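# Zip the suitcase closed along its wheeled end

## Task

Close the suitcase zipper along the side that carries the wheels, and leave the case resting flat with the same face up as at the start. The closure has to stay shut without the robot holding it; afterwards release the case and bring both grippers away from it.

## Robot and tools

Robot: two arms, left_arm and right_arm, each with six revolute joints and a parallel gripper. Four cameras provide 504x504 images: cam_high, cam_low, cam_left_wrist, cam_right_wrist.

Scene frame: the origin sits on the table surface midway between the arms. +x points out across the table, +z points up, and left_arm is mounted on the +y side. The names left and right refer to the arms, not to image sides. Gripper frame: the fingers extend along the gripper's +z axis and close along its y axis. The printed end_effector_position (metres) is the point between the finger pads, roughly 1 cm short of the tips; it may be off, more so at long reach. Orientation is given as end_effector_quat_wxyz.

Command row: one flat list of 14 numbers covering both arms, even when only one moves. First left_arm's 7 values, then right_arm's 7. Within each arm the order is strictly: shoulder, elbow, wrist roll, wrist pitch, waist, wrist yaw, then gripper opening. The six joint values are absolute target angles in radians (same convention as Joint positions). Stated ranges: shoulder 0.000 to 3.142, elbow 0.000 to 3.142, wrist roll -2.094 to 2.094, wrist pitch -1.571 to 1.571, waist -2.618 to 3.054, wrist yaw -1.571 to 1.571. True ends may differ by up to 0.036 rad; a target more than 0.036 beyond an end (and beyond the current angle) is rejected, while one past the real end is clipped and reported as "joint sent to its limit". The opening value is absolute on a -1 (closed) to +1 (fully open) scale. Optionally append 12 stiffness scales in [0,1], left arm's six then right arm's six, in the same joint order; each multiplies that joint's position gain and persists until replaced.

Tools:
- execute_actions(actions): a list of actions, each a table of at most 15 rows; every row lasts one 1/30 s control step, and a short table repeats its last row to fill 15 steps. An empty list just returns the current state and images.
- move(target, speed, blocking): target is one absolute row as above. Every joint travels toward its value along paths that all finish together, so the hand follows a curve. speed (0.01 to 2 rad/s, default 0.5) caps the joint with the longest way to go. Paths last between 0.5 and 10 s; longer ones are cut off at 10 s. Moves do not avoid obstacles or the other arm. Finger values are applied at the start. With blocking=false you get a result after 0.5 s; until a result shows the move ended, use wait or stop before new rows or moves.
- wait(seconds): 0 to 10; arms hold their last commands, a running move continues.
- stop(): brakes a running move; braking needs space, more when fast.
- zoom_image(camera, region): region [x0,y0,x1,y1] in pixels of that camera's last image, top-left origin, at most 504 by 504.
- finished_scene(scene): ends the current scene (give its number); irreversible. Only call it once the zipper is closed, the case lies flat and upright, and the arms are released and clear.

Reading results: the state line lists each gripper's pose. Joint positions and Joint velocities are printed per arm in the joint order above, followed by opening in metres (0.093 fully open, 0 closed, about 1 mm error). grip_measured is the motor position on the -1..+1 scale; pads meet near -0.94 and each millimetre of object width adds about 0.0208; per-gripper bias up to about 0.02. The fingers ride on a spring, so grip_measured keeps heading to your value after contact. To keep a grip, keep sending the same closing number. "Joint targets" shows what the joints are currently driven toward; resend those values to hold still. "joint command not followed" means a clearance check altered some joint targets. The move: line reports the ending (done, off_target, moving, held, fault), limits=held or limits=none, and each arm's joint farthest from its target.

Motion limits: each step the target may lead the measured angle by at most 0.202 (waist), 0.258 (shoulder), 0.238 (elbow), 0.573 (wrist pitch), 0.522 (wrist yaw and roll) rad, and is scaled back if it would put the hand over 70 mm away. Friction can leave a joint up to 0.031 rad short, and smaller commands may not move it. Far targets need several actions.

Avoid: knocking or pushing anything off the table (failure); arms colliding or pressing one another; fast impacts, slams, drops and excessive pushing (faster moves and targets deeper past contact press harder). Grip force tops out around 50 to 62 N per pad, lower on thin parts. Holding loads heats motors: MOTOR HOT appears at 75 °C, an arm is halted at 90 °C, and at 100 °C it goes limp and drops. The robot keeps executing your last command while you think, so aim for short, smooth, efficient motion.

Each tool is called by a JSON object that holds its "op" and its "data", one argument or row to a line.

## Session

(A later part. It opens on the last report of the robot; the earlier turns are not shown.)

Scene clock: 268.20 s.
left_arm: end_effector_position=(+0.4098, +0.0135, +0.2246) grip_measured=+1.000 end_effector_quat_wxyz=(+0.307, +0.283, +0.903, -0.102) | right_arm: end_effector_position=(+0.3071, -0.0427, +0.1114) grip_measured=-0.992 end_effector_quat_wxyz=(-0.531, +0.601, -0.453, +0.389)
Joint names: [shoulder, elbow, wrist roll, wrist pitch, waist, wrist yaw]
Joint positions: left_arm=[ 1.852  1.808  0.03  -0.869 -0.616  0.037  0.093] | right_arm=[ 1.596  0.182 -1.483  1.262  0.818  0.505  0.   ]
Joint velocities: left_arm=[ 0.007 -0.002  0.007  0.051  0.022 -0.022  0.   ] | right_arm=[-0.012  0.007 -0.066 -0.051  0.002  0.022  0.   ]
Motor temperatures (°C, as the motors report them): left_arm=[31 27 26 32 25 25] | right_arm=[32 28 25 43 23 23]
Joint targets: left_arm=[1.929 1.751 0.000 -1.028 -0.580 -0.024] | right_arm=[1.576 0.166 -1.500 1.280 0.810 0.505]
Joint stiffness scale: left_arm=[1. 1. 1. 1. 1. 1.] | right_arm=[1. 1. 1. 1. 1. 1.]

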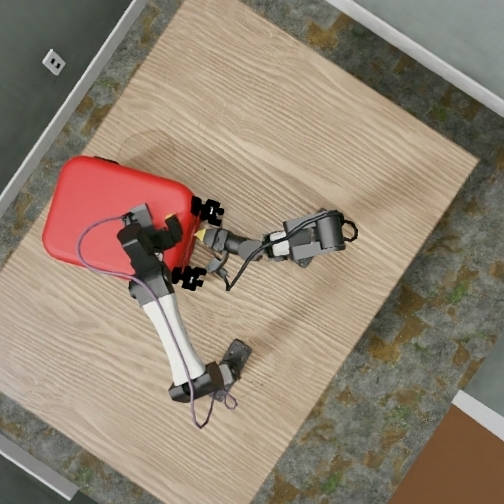

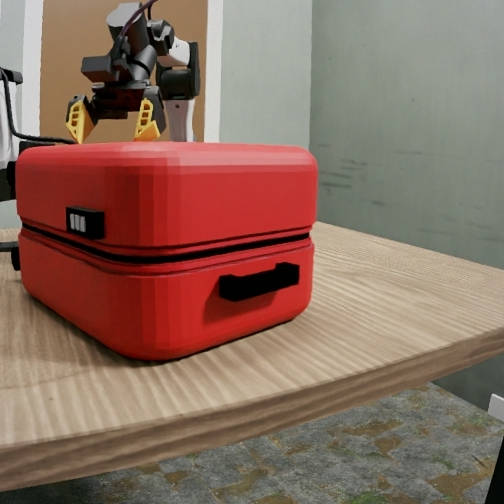

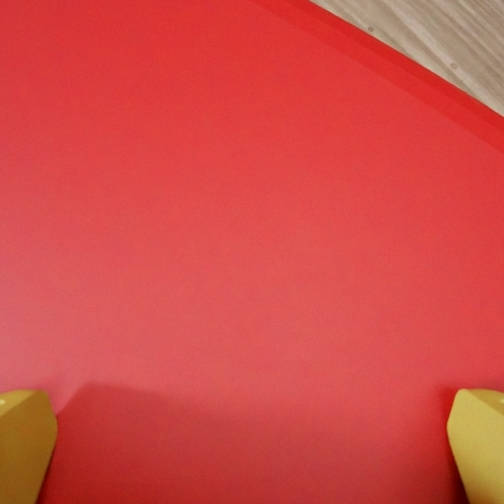

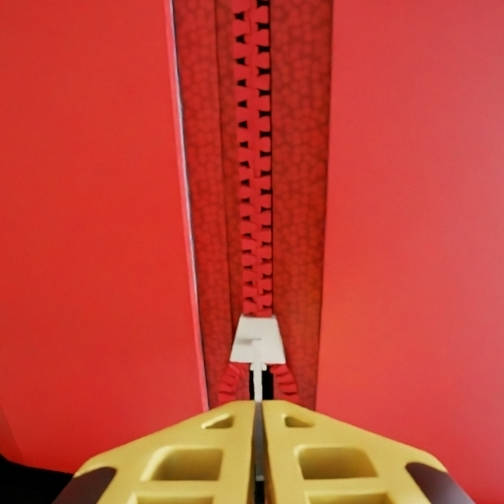

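{"op": "move", "data": {
  "target": [1.93,1.75,0,-1.03,-0.58,-0.025,1,1.749,0.143,-1.538,1.50,0.81,0.505,-1],
  "speed": 0.18
}}

{"op": "execute_actions", "data": {
  "actions": [
    [[1.93,1.75,0,-1.03,-0.58,-0.025,1,1.72,0.135,-1.538,1.50,0.78,0.51,-1]],
    [[1.93,1.75,0,-1.03,-0.58,-0.025,1,1.71,0.128,-1.538,1.503,0.76,0.50,-1]],
    [[1.93,1.75,0,-1.03,-0.58,-0.025,1,1.70,0.12,-1.54,1.505,0.742,0.49,-1]]
  ]
}}

Scene clock: 270.47 s.
left_arm: end_effector_position=(+0.4103, +0.0134, +0.2243) grip_measured=+1.000 end_effector_quat_wxyz=(+0.307, +0.283, +0.903, -0.101) | right_arm: end_effector_position=(+0.3073, -0.0429, +0.1100) grip_measured=-0.992 end_effector_quat_wxyz=(+0.546, -0.589, +0.436, -0.406)
Joint names: [shoulder, elbow, wrist roll, wrist pitch, waist, wrist yaw]
Joint positions: left_arm=[ 1.854  1.809  0.031 -0.869 -0.616  0.035  0.093] | right_arm=[ 1.734  0.163 -1.531  1.486  0.818  0.507  0.   ]
Joint velocities: left_arm=[-0.012  0.002  0.022 -0.022  0.007  0.037  0.   ] | right_arm=[ 0.007 -0.012 -0.007  0.007 -0.007 -0.007  0.   ]
Motor temperatures (°C, as the motors report them): left_arm=[31 27 26 32 25 25] | right_arm=[32 28 25 43 23 23]
Joint targets: left_arm=[1.929 1.751 0.000 -1.028 -0.580 -0.024] | right_arm=[1.749 0.143 -1.538 1.500 0.810 0.505]
Joint stiffness scale: left_arm=[1. 1. 1. 1. 1. 1.] | right_arm=[1. 1. 1. 1. 1. 1.]
move: off_target (left_arm); limits=none; left_arm: farthest joint: the wrist pitch, 0.161 radians from its target (0.161 radians at the start); right_arm: farthest joint: the elbow, 0.020 radians from its target (0.039 radians at the start)

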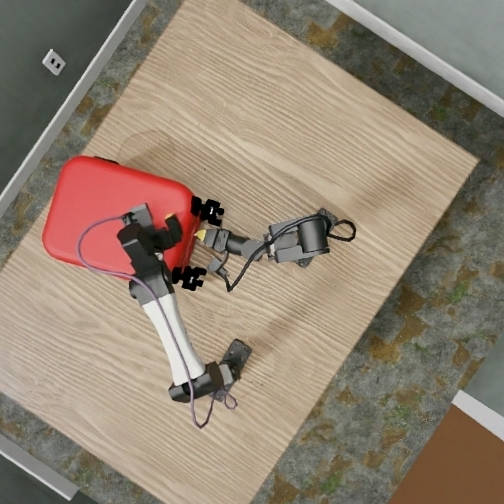

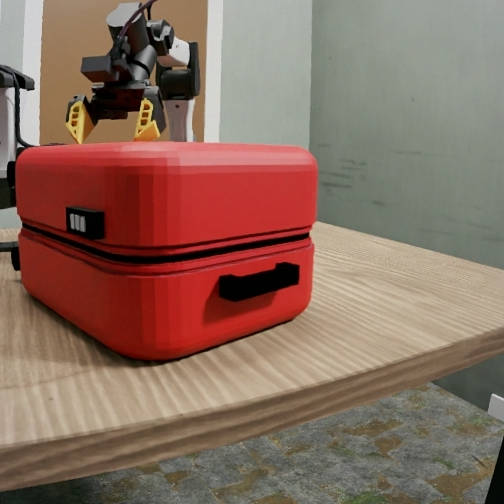

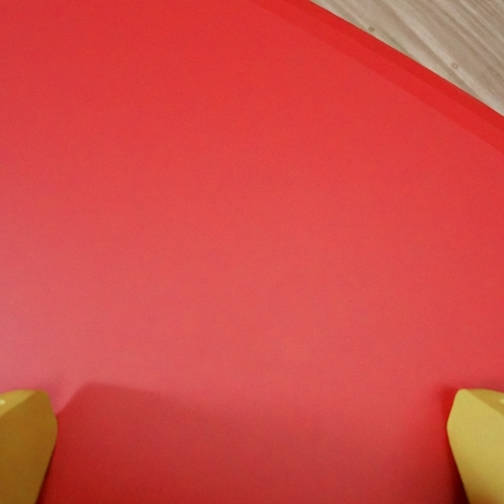

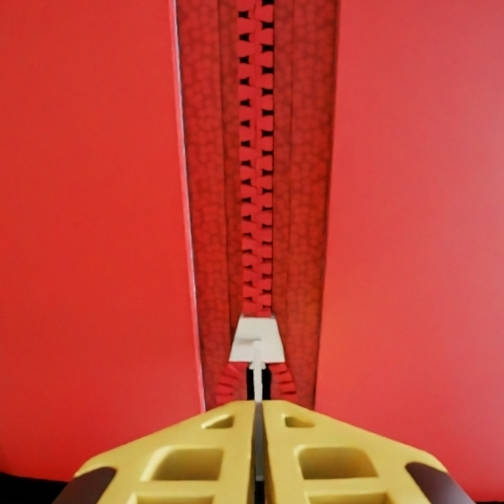

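Scene clock: 271.97 s.
left_arm: end_effector_position=(+0.4103, +0.0134, +0.2243) grip_measured=+1.000 end_effector_quat_wxyz=(+0.307, +0.283, +0.903, -0.101) | right_arm: end_effector_position=(+0.3089, -0.0451, +0.1102) grip_measured=-0.992 end_effector_quat_wxyz=(+0.555, -0.598, +0.425, -0.392)
Joint names: [shoulder, elbow, wrist roll, wrist pitch, waist, wrist yaw]
Joint positions: left_arm=[ 1.854  1.809  0.031 -0.869 -0.616  0.035  0.093] | right_arm=[ 1.722  0.148 -1.534  1.491  0.771  0.415  0.   ]
Joint velocities: left_arm=[ 0.002 -0.002  0.022 -0.095 -0.012 -0.037  0.   ] | right_arm=[-0.012 -0.002  0.022 -0.051  0.007  0.051  0.   ]
Motor temperatures (°C, as the motors report them): left_arm=[31 27 26 32 25 25] | right_arm=[32 28 25 44 23 23]
Joint targets: left_arm=[1.929 1.751 0.000 -1.029 -0.580 -0.024] | right_arm=[1.700 0.120 -1.540 1.505 0.742 0.490]
Joint stiffness scale: left_arm=[1. 1. 1. 1. 1. 1.] | right_arm=[1. 1. 1. 1. 1. 1.]

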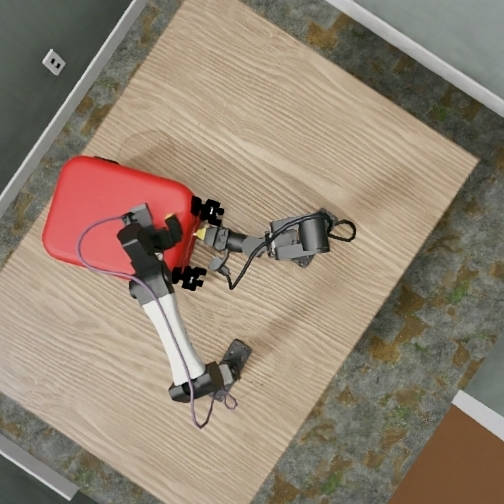

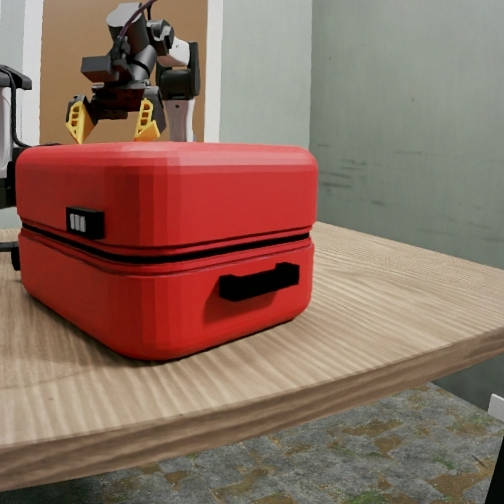

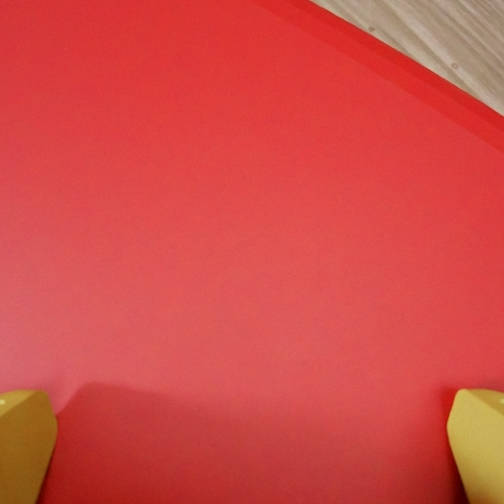

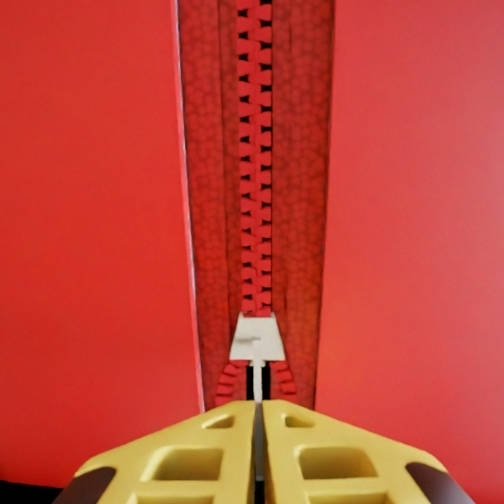

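{"op": "move", "data": {
  "target": [1.84,1.89,0,-0.89,-0.63,0,0.3,1.722,0.148,-1.538,1.495,0.775,0.43,-1],
  "speed": 0.15
}}

{"op": "move", "data": {
  "target": [1.95,1.97,0,-0.82,-0.762,0,-0.2,1.722,0.148,-1.538,1.495,0.775,0.43,-1],
  "speed": 0.2
}}

Scene clock: 273.60 s.
left_arm: end_effector_position=(+0.4191, +0.0126, +0.2513) grip_measured=+0.302 end_effector_quat_wxyz=(+0.339, +0.266, +0.897, -0.102) | right_arm: end_effector_position=(+0.3085, -0.0442, +0.1101) grip_measured=-0.992 end_effector_quat_wxyz=(+0.556, -0.599, +0.423, -0.390)
Joint names: [shoulder, elbow, wrist roll, wrist pitch, waist, wrist yaw]
Joint positions: left_arm=[ 1.852  1.876  0.009 -0.872 -0.616  0.011  0.06 ] | right_arm=[ 1.722  0.148 -1.534  1.49   0.771  0.409  0.   ]
Joint velocities: left_arm=[-0.017  0.002 -0.022  0.007 -0.007 -0.037  0.   ] | right_arm=[ 0.007 -0.037 -0.037  0.051 -0.012  0.007  0.   ]
Motor temperatures (°C, as the motors report them): left_arm=[32 28 26 32 25 25] | right_arm=[32 28 25 44 23 23]
Joint targets: left_arm=[1.840 1.890 0.000 -0.890 -0.630 -0.000] | right_arm=[1.722 0.148 -1.538 1.495 0.775 0.430]
Joint stiffness scale: left_arm=[1. 1. 1. 1. 1. 1.] | right_arm=[1. 1. 1. 1. 1. 1.]
move: off_target (right_arm); limits=none; left_arm: farthest joint: the wrist pitch, 0.018 radians from its target (0.021 radians at the start); right_arm: farthest joint: the wrist yaw, 0.021 radians from its target (0.015 radians at the start)

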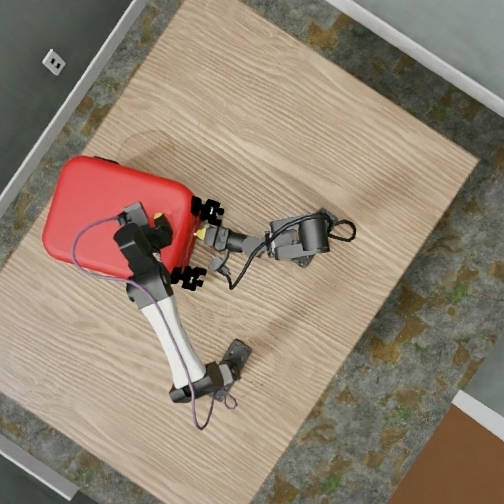

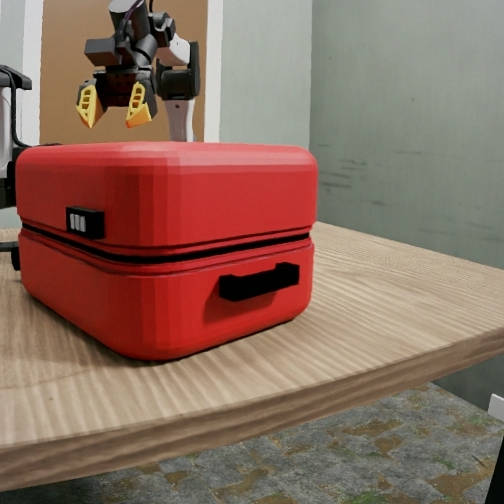

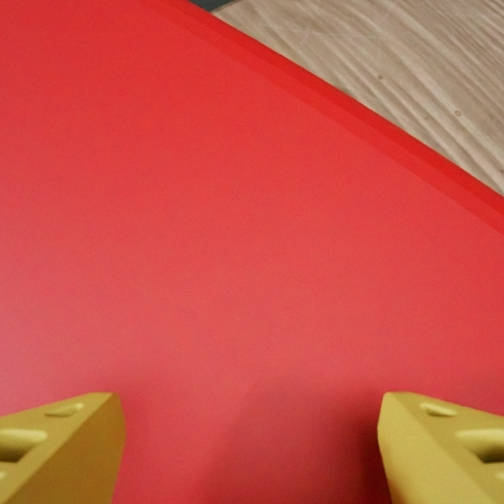

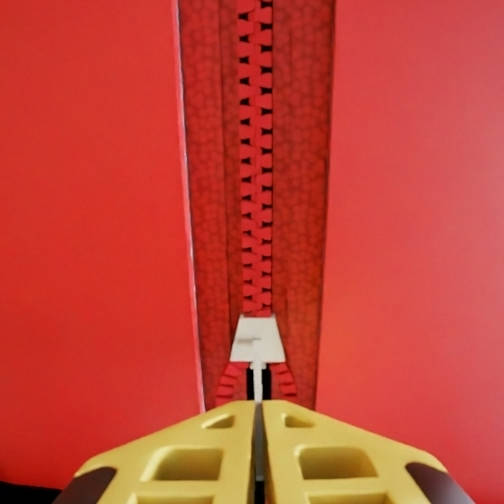

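Scene clock: 274.83 s.
left_arm: end_effector_position=(+0.3977, -0.0599, +0.2503) grip_measured=-0.198 end_effector_quat_wxyz=(+0.346, +0.326, +0.870, -0.131) | right_arm: end_effector_position=(+0.3085, -0.0440, +0.1101) grip_measured=-0.992 end_effector_quat_wxyz=(+0.557, -0.600, +0.423, -0.390)
Joint names: [shoulder, elbow, wrist roll, wrist pitch, waist, wrist yaw]
Joint positions: left_arm=[ 1.931  1.954  0.008 -0.836 -0.756  0.01   0.036] | right_arm=[ 1.722  0.148 -1.534  1.49   0.771  0.408  0.   ]
Joint velocities: left_arm=[-0.012 -0.022 -0.037  0.022 -0.007  0.007 -0.   ] | right_arm=[ 0.007  0.007  0.037  0.022 -0.012 -0.007  0.   ]
Motor temperatures (°C, as the motors report them): left_arm=[32 28 26 32 24 24] | right_arm=[32 28 25 44 23 23]
Joint targets: left_arm=[1.950 1.970 -0.000 -0.820 -0.762 0.000] | right_arm=[1.722 0.148 -1.538 1.495 0.775 0.430]
Joint stiffness scale: left_arm=[1. 1. 1. 1. 1. 1.] | right_arm=[1. 1. 1. 1. 1. 1.]
move: off_target (right_arm); limits=none; left_arm: farthest joint: the shoulder, 0.019 radians from its target (0.098 radians at the start); right_arm: farthest joint: the wrist yaw, 0.022 radians from its target (0.021 radians at the start)

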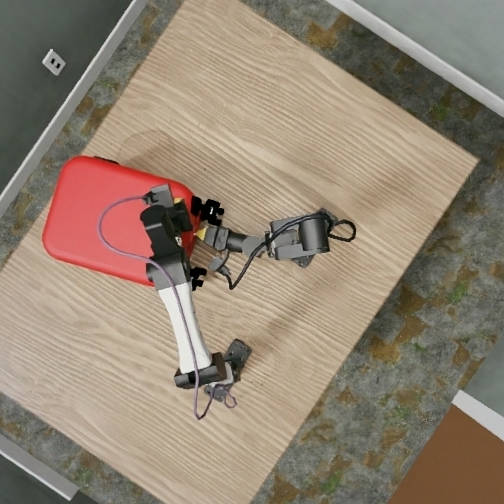

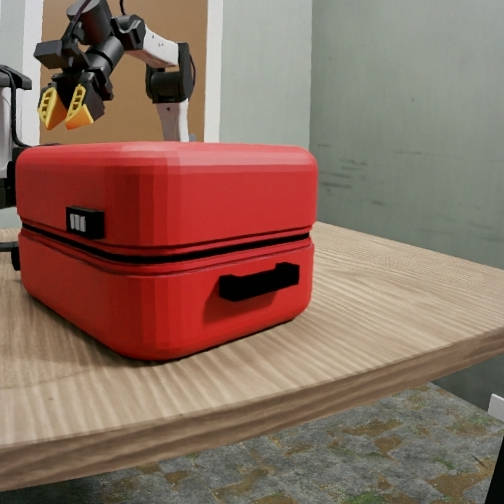

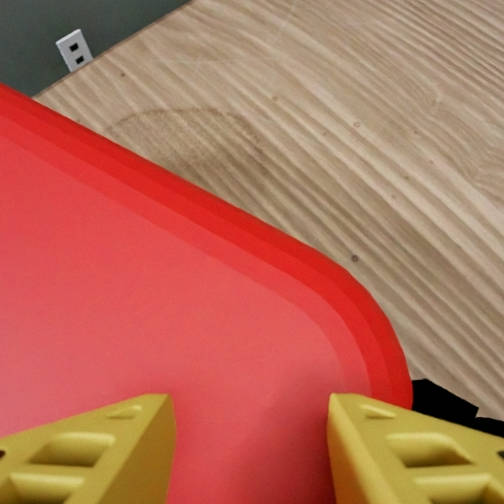

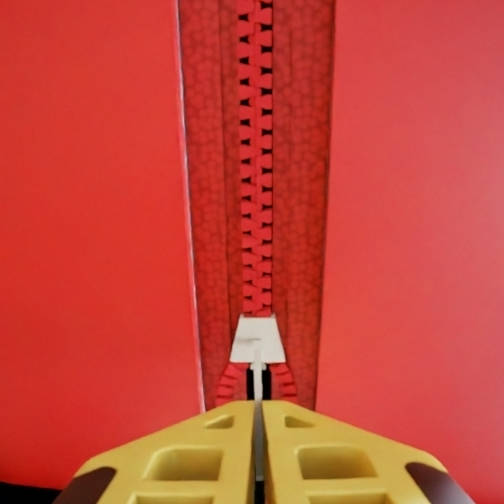

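{"op": "execute_actions", "data": {
  "actions": [
    [[1.96,1.93,0,-0.84,-0.73,0,-0.5,1.722,0.148,-1.538,1.495,0.775,0.43,-1]],
    [[1.975,1.90,0,-0.86,-0.73,0,-0.5,1.722,0.148,-1.538,1.495,0.775,0.43,-1]],
    [[1.995,1.875,0,-0.90,-0.73,0,-0.5,1.722,0.148,-1.538,1.495,0.775,0.43,-1]],
    [[2.015,1.855,0,-0.93,-0.73,0,-0.5,1.722,0.148,-1.538,1.495,0.775,0.43,-1]]
  ]
}}

Scene clock: 277.00 s.
left_arm: end_effector_position=(+0.4016, -0.0515, +0.2233) grip_measured=-0.498 end_effector_quat_wxyz=(+0.321, +0.322, +0.883, -0.118) | right_arm: end_effector_position=(+0.3086, -0.0443, +0.1101) grip_measured=-0.992 end_effector_quat_wxyz=(+0.556, -0.599, +0.424, -0.390)
Joint names: [shoulder, elbow, wrist roll, wrist pitch, waist, wrist yaw]
Joint positions: left_arm=[ 1.95   1.911  0.008 -0.834 -0.739  0.009  0.021] | right_arm=[ 1.722  0.148 -1.534  1.49   0.771  0.41   0.   ]
Joint velocities: left_arm=[ 0.007 -0.022  0.051 -0.007  0.017  0.037  0.   ] | right_arm=[ 0.002 -0.002  0.007 -0.007 -0.002 -0.007  0.   ]
Motor temperatures (°C, as the motors report them): left_arm=[32 28 26 33 24 24] | right_arm=[32 28 25 44 23 23]
Joint targets: left_arm=[2.015 1.855 -0.000 -0.930 -0.730 0.000] | right_arm=[1.722 0.148 -1.538 1.495 0.775 0.430]
Joint stiffness scale: left_arm=[1. 1. 1. 1. 1. 1.] | right_arm=[1. 1. 1. 1. 1. 1.]

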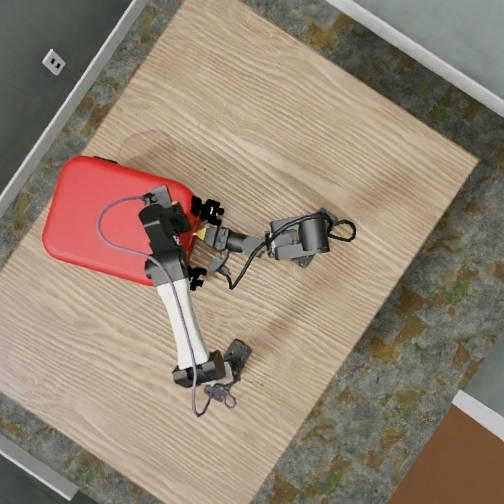

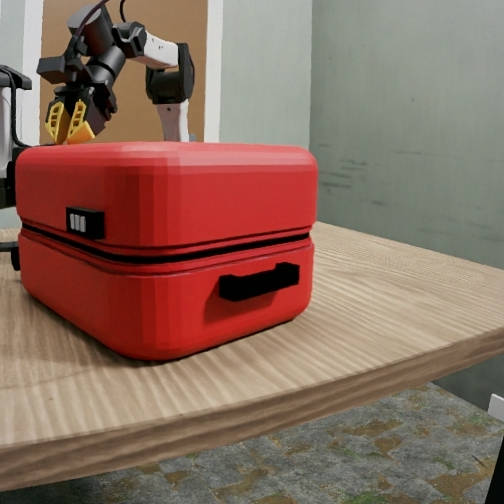

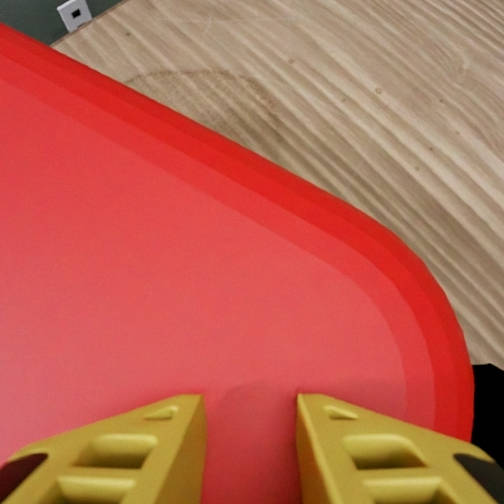

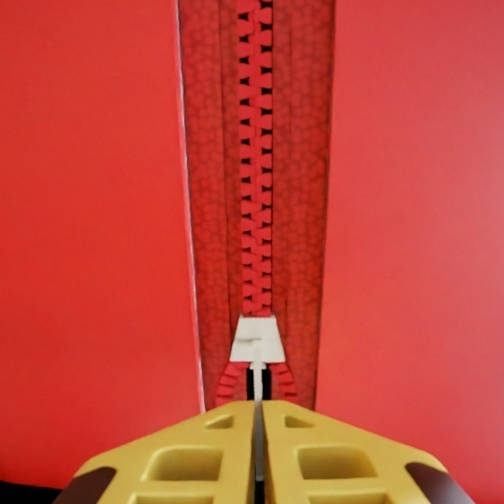

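{"op": "execute_actions", "data": {
  "actions": [
    [[2.02,1.85,0,-0.95,-0.715,-0.03,-0.5,1.71,0.13,-1.538,1.50,0.755,0.48,-1]],
    [[2.02,1.85,0,-0.95,-0.71,-0.03,-0.5,1.70,0.12,-1.538,1.50,0.74,0.51,-1]],
    [[2.02,1.85,0,-0.95,-0.71,-0.03,-0.5,1.695,0.115,-1.538,1.50,0.73,0.53,-1]]
  ]
}}

Scene clock: 278.70 s.
left_arm: end_effector_position=(+0.4043, -0.0534, +0.2237) grip_measured=-0.498 end_effector_quat_wxyz=(+0.328, +0.320, +0.881, -0.121) | right_arm: end_effector_position=(+0.3113, -0.0500, +0.1102) grip_measured=-0.992 end_effector_quat_wxyz=(+0.551, -0.593, +0.431, -0.398)
Joint names: [shoulder, elbow, wrist roll, wrist pitch, waist, wrist yaw]
Joint positions: left_arm=[ 1.95   1.903  0.007 -0.81  -0.738  0.01   0.021] | right_arm=[ 1.722  0.148 -1.534  1.49   0.761  0.428  0.   ]
Joint velocities: left_arm=[-0.012  0.007  0.051  0.007  0.007  0.022 -0.001] | right_arm=[-0.002 -0.022 -0.037 -0.051  0.027 -0.022  0.   ]
Motor temperatures (°C, as the motors report them): left_arm=[32 28 26 32 24 24] | right_arm=[32 28 25 44 23 23]
Joint targets: left_arm=[2.020 1.850 0.000 -0.950 -0.710 -0.030] | right_arm=[1.695 0.115 -1.538 1.500 0.730 0.530]
Joint stiffness scale: left_arm=[1. 1. 1. 1. 1. 1.] | right_arm=[1. 1. 1. 1. 1. 1.]

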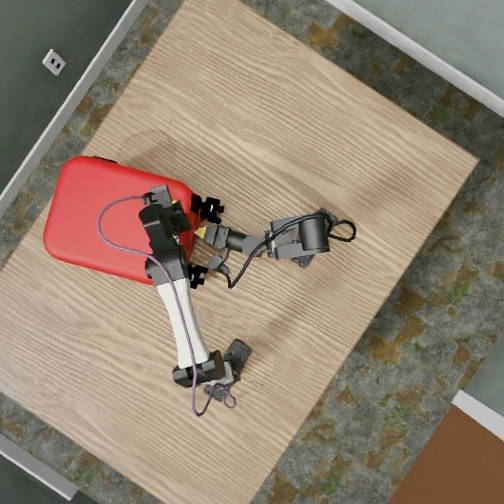

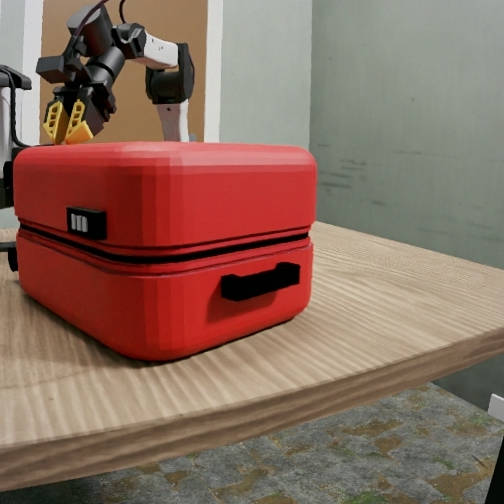

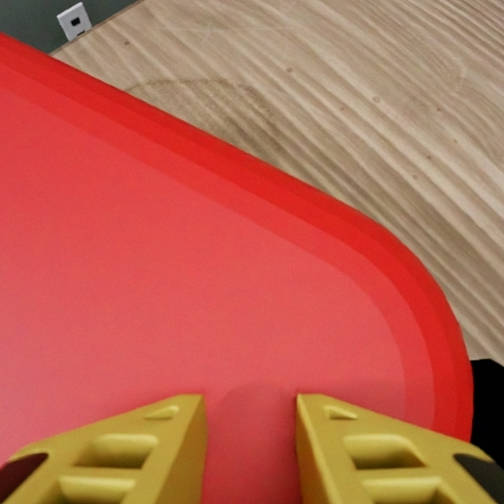

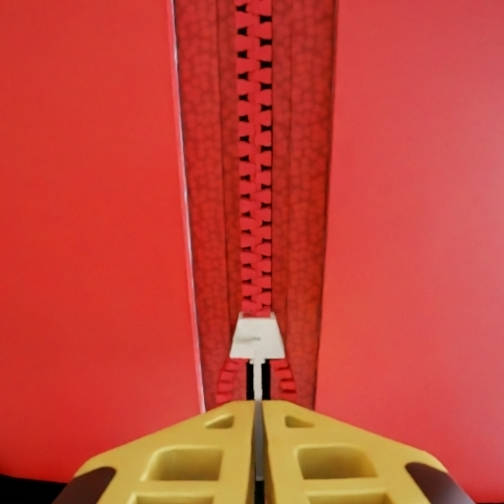

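{"op": "zoom_image", "data": {
  "camera": "cam_low",
  "region": [0, 200, 120, 290]
}}

{"op": "zoom_image", "data": {
  "camera": "cam_right_wrist",
  "region": [180, 260, 340, 420]
}}

Region (0, 200, 120, 290) of cam_low's 504x504 image, scaled by 4.200, with more detail than that image has; it fills the top 378 rows of this view, and the rest is white.

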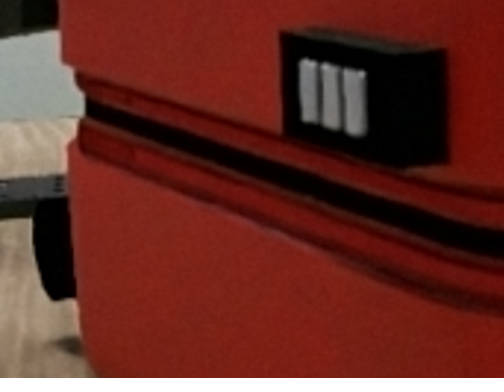

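Region (180, 260, 340, 420) of cam_right_wrist's 504x504 image, scaled by 3.150, with more detail than that image has.

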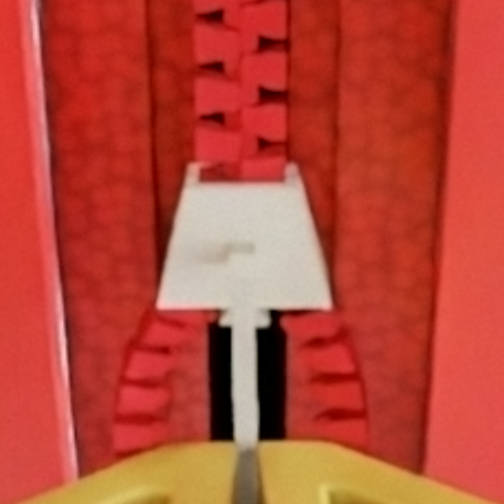

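{"op": "execute_actions", "data": {
  "actions": [
    [[2.02,1.85,0,-0.97,-0.735,0,-0.5,1.722,0.148,-1.538,1.495,0.77,0.42,-1]],
    [[2.02,1.85,0,-0.97,-0.74,0,-0.5,1.725,0.152,-1.538,1.495,0.79,0.39,-1]],
    [[2.02,1.85,0,-0.97,-0.74,0,-0.5,1.728,0.156,-1.538,1.495,0.80,0.38,-1]]
  ]
}}

Scene clock: 282.00 s.
left_arm: end_effector_position=(+0.4040, -0.0539, +0.2237) grip_measured=-0.498 end_effector_quat_wxyz=(+0.327, +0.321, +0.881, -0.122) | right_arm: end_effector_position=(+0.3091, -0.0466, +0.1102) grip_measured=-0.992 end_effector_quat_wxyz=(+0.553, -0.596, +0.428, -0.395)
Joint names: [shoulder, elbow, wrist roll, wrist pitch, waist, wrist yaw]
Joint positions: left_arm=[ 1.95   1.903  0.007 -0.81  -0.738  0.014  0.021] | right_arm=[ 1.722  0.148 -1.534  1.49   0.774  0.43   0.   ]
Joint velocities: left_arm=[-0.002 -0.002 -0.051  0.022 -0.007 -0.037 -0.   ] | right_arm=[-0.002  0.002  0.022  0.007  0.007  0.081  0.   ]
Motor temperatures (°C, as the motors report them): left_arm=[32 28 26 32 24 24] | right_arm=[32 28 25 44 23 23]
Joint targets: left_arm=[2.020 1.850 0.000 -0.970 -0.740 0.000] | right_arm=[1.728 0.156 -1.538 1.495 0.800 0.380]
Joint stiffness scale: left_arm=[1. 1. 1. 1. 1. 1.] | right_arm=[1. 1. 1. 1. 1. 1.]

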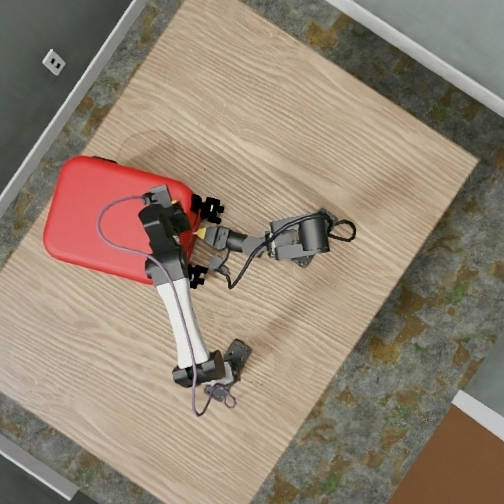

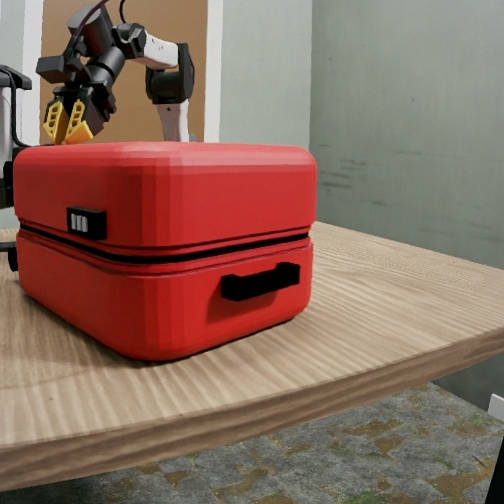

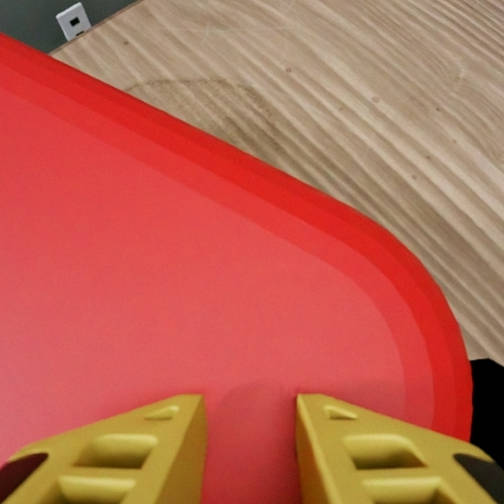

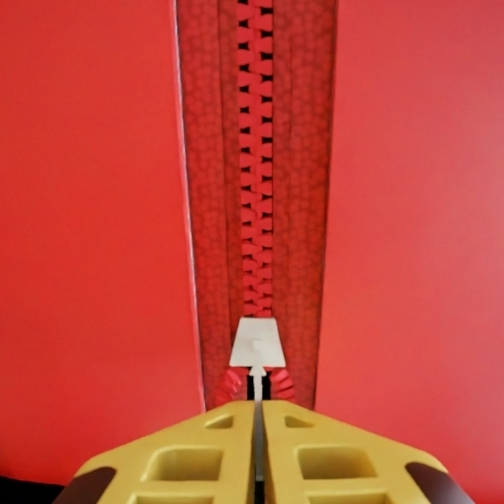

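{"op": "move", "data": {
  "target": [1.90,1.96,0.3,-0.9,-0.74,0,0.2,1.722,0.148,-1.538,1.492,0.774,0.43,-1],
  "speed": 0.4
}}

{"op": "move", "data": {
  "target": [1.60,1.82,2.07,-1.565,-0.75,0,0.6,1.722,0.148,-1.538,1.492,0.774,0.43,-1],
  "speed": 0.9
}}

Scene clock: 284.43 s.
left_arm: end_effector_position=(+0.3949, -0.0462, +0.2474) grip_measured=+0.198 end_effector_quat_wxyz=(+0.344, +0.441, +0.825, -0.074) | right_arm: end_effector_position=(+0.3095, -0.0476, +0.1101) grip_measured=-0.992 end_effector_quat_wxyz=(+0.551, -0.595, +0.430, -0.397)
Joint names: [shoulder, elbow, wrist roll, wrist pitch, waist, wrist yaw]
Joint positions: left_arm=[ 1.916  1.947  0.291 -0.882 -0.738  0.011  0.055] | right_arm=[ 1.722  0.148 -1.534  1.49   0.774  0.437  0.   ]
Joint velocities: left_arm=[-0.027  0.007 -0.022  0.022 -0.027  0.022  0.   ] | right_arm=[ 0.017  0.012 -0.081 -0.022 -0.022 -0.051  0.   ]
Motor temperatures (°C, as the motors report them): left_arm=[33 28 26 32 24 24] | right_arm=[32 28 25 45 23 23]
Joint targets: left_arm=[1.900 1.960 0.300 -0.900 -0.740 -0.000] | right_arm=[1.722 0.148 -1.538 1.492 0.774 0.430]
Joint stiffness scale: left_arm=[1. 1. 1. 1. 1. 1.] | right_arm=[1. 1. 1. 1. 1. 1.]
move: done; limits=none; left_arm: farthest joint: the wrist pitch, 0.018 radians from its target (0.090 radians at the start); right_arm: farthest joint: the wrist yaw, 0.007 radians from its target (0.000 radians at the start)

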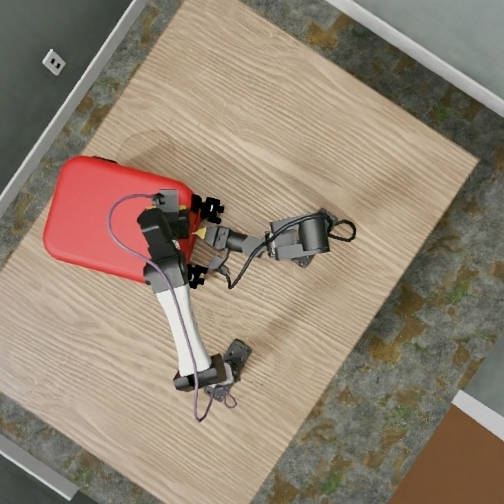

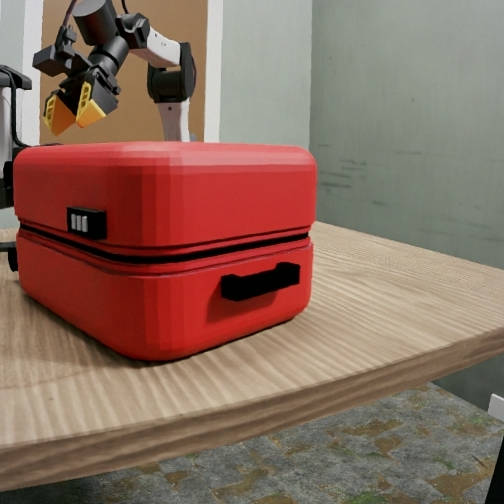

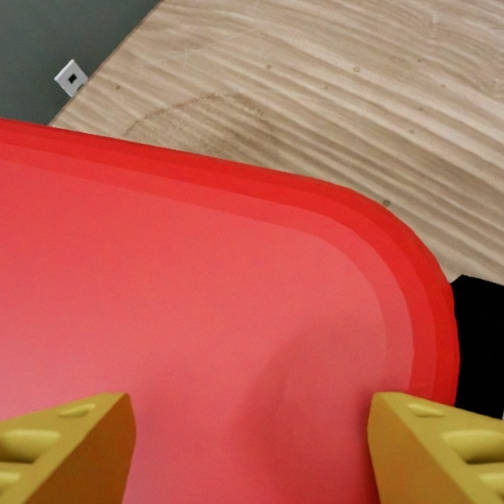

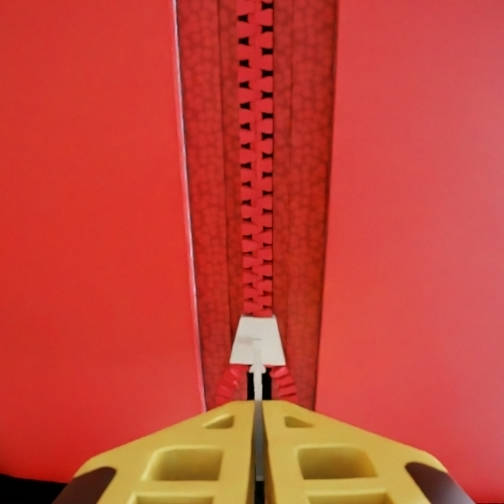

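Scene clock: 287.33 s.
left_arm: end_effector_position=(+0.2437, +0.0777, +0.2534) grip_measured=+0.598 end_effector_quat_wxyz=(+0.096, +0.974, +0.194, +0.072) | right_arm: end_effector_position=(+0.3095, -0.0478, +0.1101) grip_measured=-0.992 end_effector_quat_wxyz=(+0.551, -0.594, +0.430, -0.398)
Joint names: [shoulder, elbow, wrist roll, wrist pitch, waist, wrist yaw]
Joint positions: left_arm=[ 1.619  1.837  2.061 -1.548 -0.738  0.011  0.074] | right_arm=[ 1.722  0.148 -1.534  1.49   0.774  0.438  0.   ]
Joint velocities: left_arm=[-0.012  0.002 -0.051 -0.037  0.007 -0.037 -0.   ] | right_arm=[-0.002 -0.007 -0.037 -0.051  0.007 -0.022  0.   ]
Motor temperatures (°C, as the motors report them): left_arm=[34 29 26 32 24 24] | right_arm=[32 28 25 45 23 23]
Joint targets: left_arm=[1.600 1.820 2.070 -1.565 -0.750 0.000] | right_arm=[1.722 0.148 -1.538 1.492 0.774 0.430]
Joint stiffness scale: left_arm=[1. 1. 1. 1. 1. 1.] | right_arm=[1. 1. 1. 1. 1. 1.]
move: done; limits=none; left_arm: farthest joint: the shoulder, 0.019 radians from its target (0.316 radians at the start); right_arm: farthest joint: the wrist yaw, 0.008 radians from its target (0.007 radians at the start)

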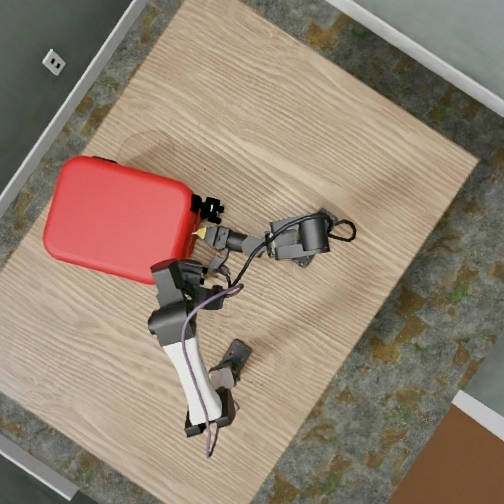

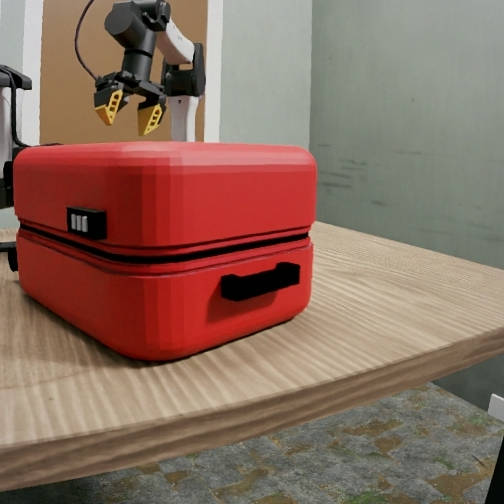

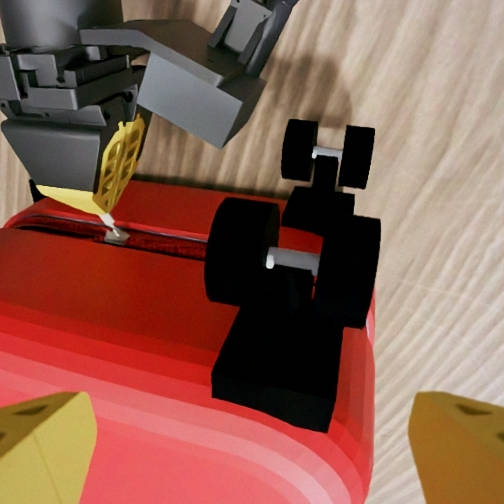

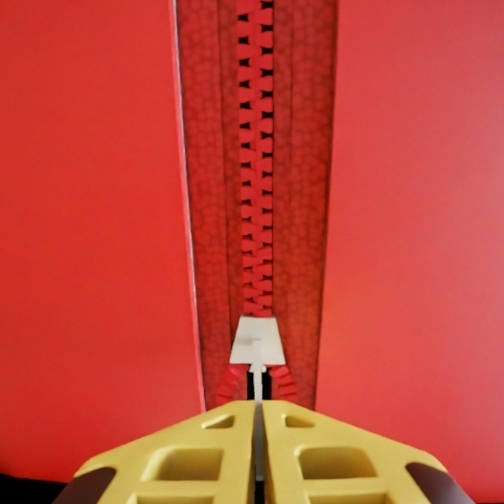

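{"op": "move", "data": {
  "target": [1.587,1.738,2.07,-1.515,-0.791,0,0.9,1.722,0.148,-1.538,1.492,0.774,0.43,-1],
  "speed": 0.2
}}

{"op": "move", "data": {
  "target": [1.575,1.60,2.07,-1.41,-0.791,0,0.9,1.722,0.148,-1.538,1.492,0.774,0.43,-1],
  "speed": 0.2
}}

Scene clock: 289.20 s.
left_arm: end_effector_position=(+0.2292, +0.0730, +0.2306) grip_measured=+0.898 end_effector_quat_wxyz=(+0.071, +0.981, +0.174, +0.049) | right_arm: end_effector_position=(+0.3095, -0.0478, +0.1101) grip_measured=-0.992 end_effector_quat_wxyz=(+0.551, -0.594, +0.430, -0.398)
Joint names: [shoulder, elbow, wrist roll, wrist pitch, waist, wrist yaw]
Joint positions: left_arm=[ 1.619  1.753  2.062 -1.533 -0.78   0.011  0.088] | right_arm=[ 1.722  0.148 -1.534  1.49   0.774  0.438  0.   ]
Joint velocities: left_arm=[ 0.017 -0.007  0.007 -0.037 -0.007 -0.081 -0.001] | right_arm=[ 0.007 -0.022  0.037 -0.022 -0.007  0.051  0.   ]
Motor temperatures (°C, as the motors report them): left_arm=[34 29 26 32 24 24] | right_arm=[32 28 25 45 23 23]
Joint targets: left_arm=[1.587 1.738 2.070 -1.515 -0.791 0.000] | right_arm=[1.722 0.148 -1.538 1.492 0.774 0.430]
Joint stiffness scale: left_arm=[1. 1. 1. 1. 1. 1.] | right_arm=[1. 1. 1. 1. 1. 1.]
move: off_target (left_arm); limits=none; left_arm: farthest joint: the shoulder, 0.032 radians from its target (0.032 radians at the start); right_arm: farthest joint: the wrist yaw, 0.008 radians from its target (0.008 radians at the start)

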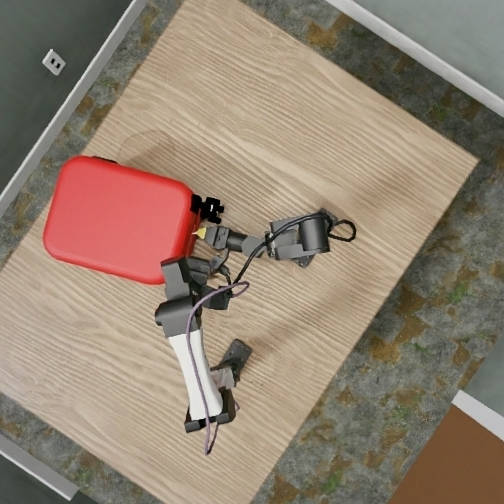

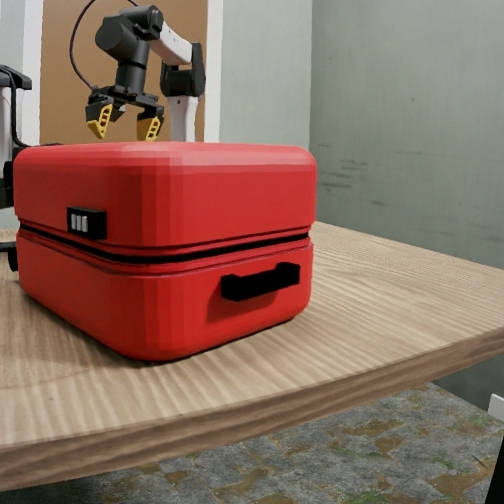

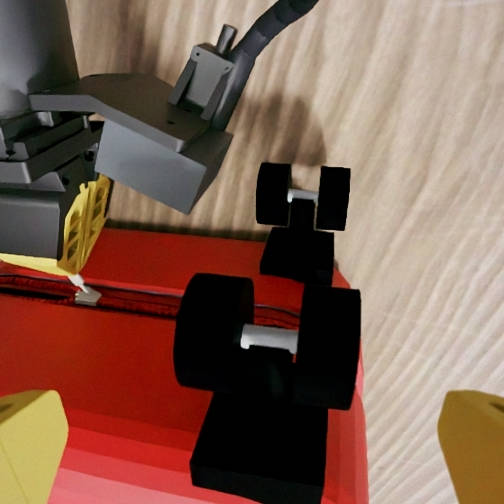

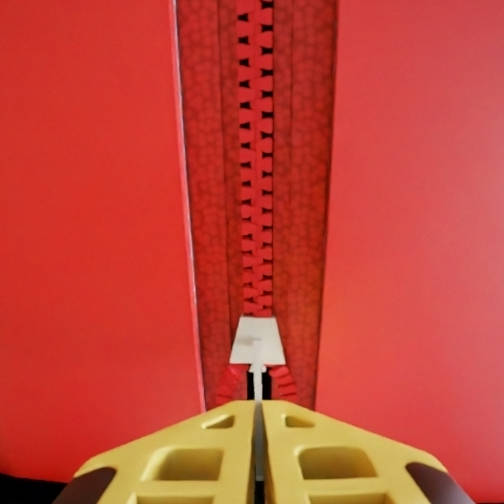

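Scene clock: 290.57 s.
left_arm: end_effector_position=(+0.2299, +0.0724, +0.2029) grip_measured=+0.898 end_effector_quat_wxyz=(+0.067, +0.981, +0.174, +0.046) | right_arm: end_effector_position=(+0.3095, -0.0478, +0.1101) grip_measured=-0.992 end_effector_quat_wxyz=(+0.551, -0.594, +0.430, -0.398)
Joint names: [shoulder, elbow, wrist roll, wrist pitch, waist, wrist yaw]
Joint positions: left_arm=[ 1.597  1.616  2.062 -1.428 -0.78   0.011  0.088] | right_arm=[ 1.722  0.148 -1.534  1.49   0.774  0.438  0.   ]
Joint velocities: left_arm=[ 0.007 -0.002  0.007  0.037 -0.002  0.022  0.   ] | right_arm=[ 0.012  0.017 -0.022 -0.007 -0.002  0.022  0.   ]
Motor temperatures (°C, as the motors report them): left_arm=[34 29 26 32 24 24] | right_arm=[32 28 25 45 23 23]
Joint targets: left_arm=[1.575 1.600 2.070 -1.410 -0.791 0.000] | right_arm=[1.722 0.148 -1.538 1.492 0.774 0.430]
Joint stiffness scale: left_arm=[1. 1. 1. 1. 1. 1.] | right_arm=[1. 1. 1. 1. 1. 1.]
move: off_target (left_arm); limits=none; left_arm: farthest joint: the shoulder, 0.022 radians from its target (0.044 radians at the start); right_arm: farthest joint: the wrist yaw, 0.008 radians from its target (0.008 radians at the start)

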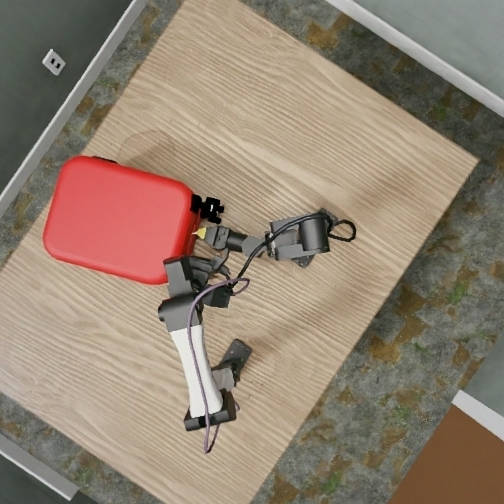

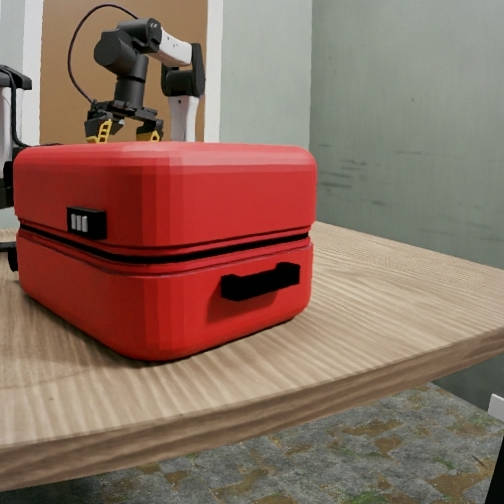

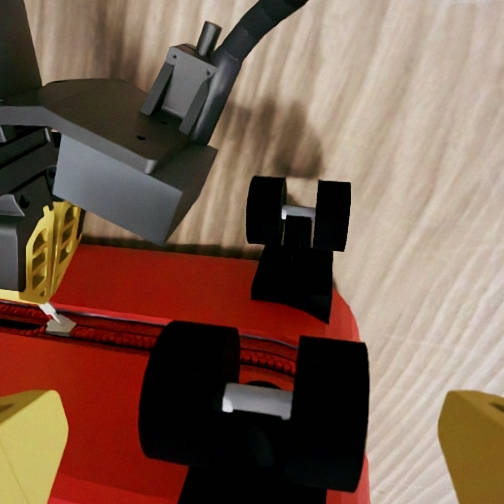

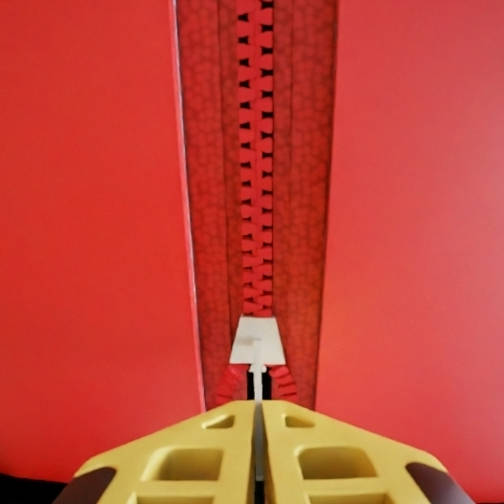

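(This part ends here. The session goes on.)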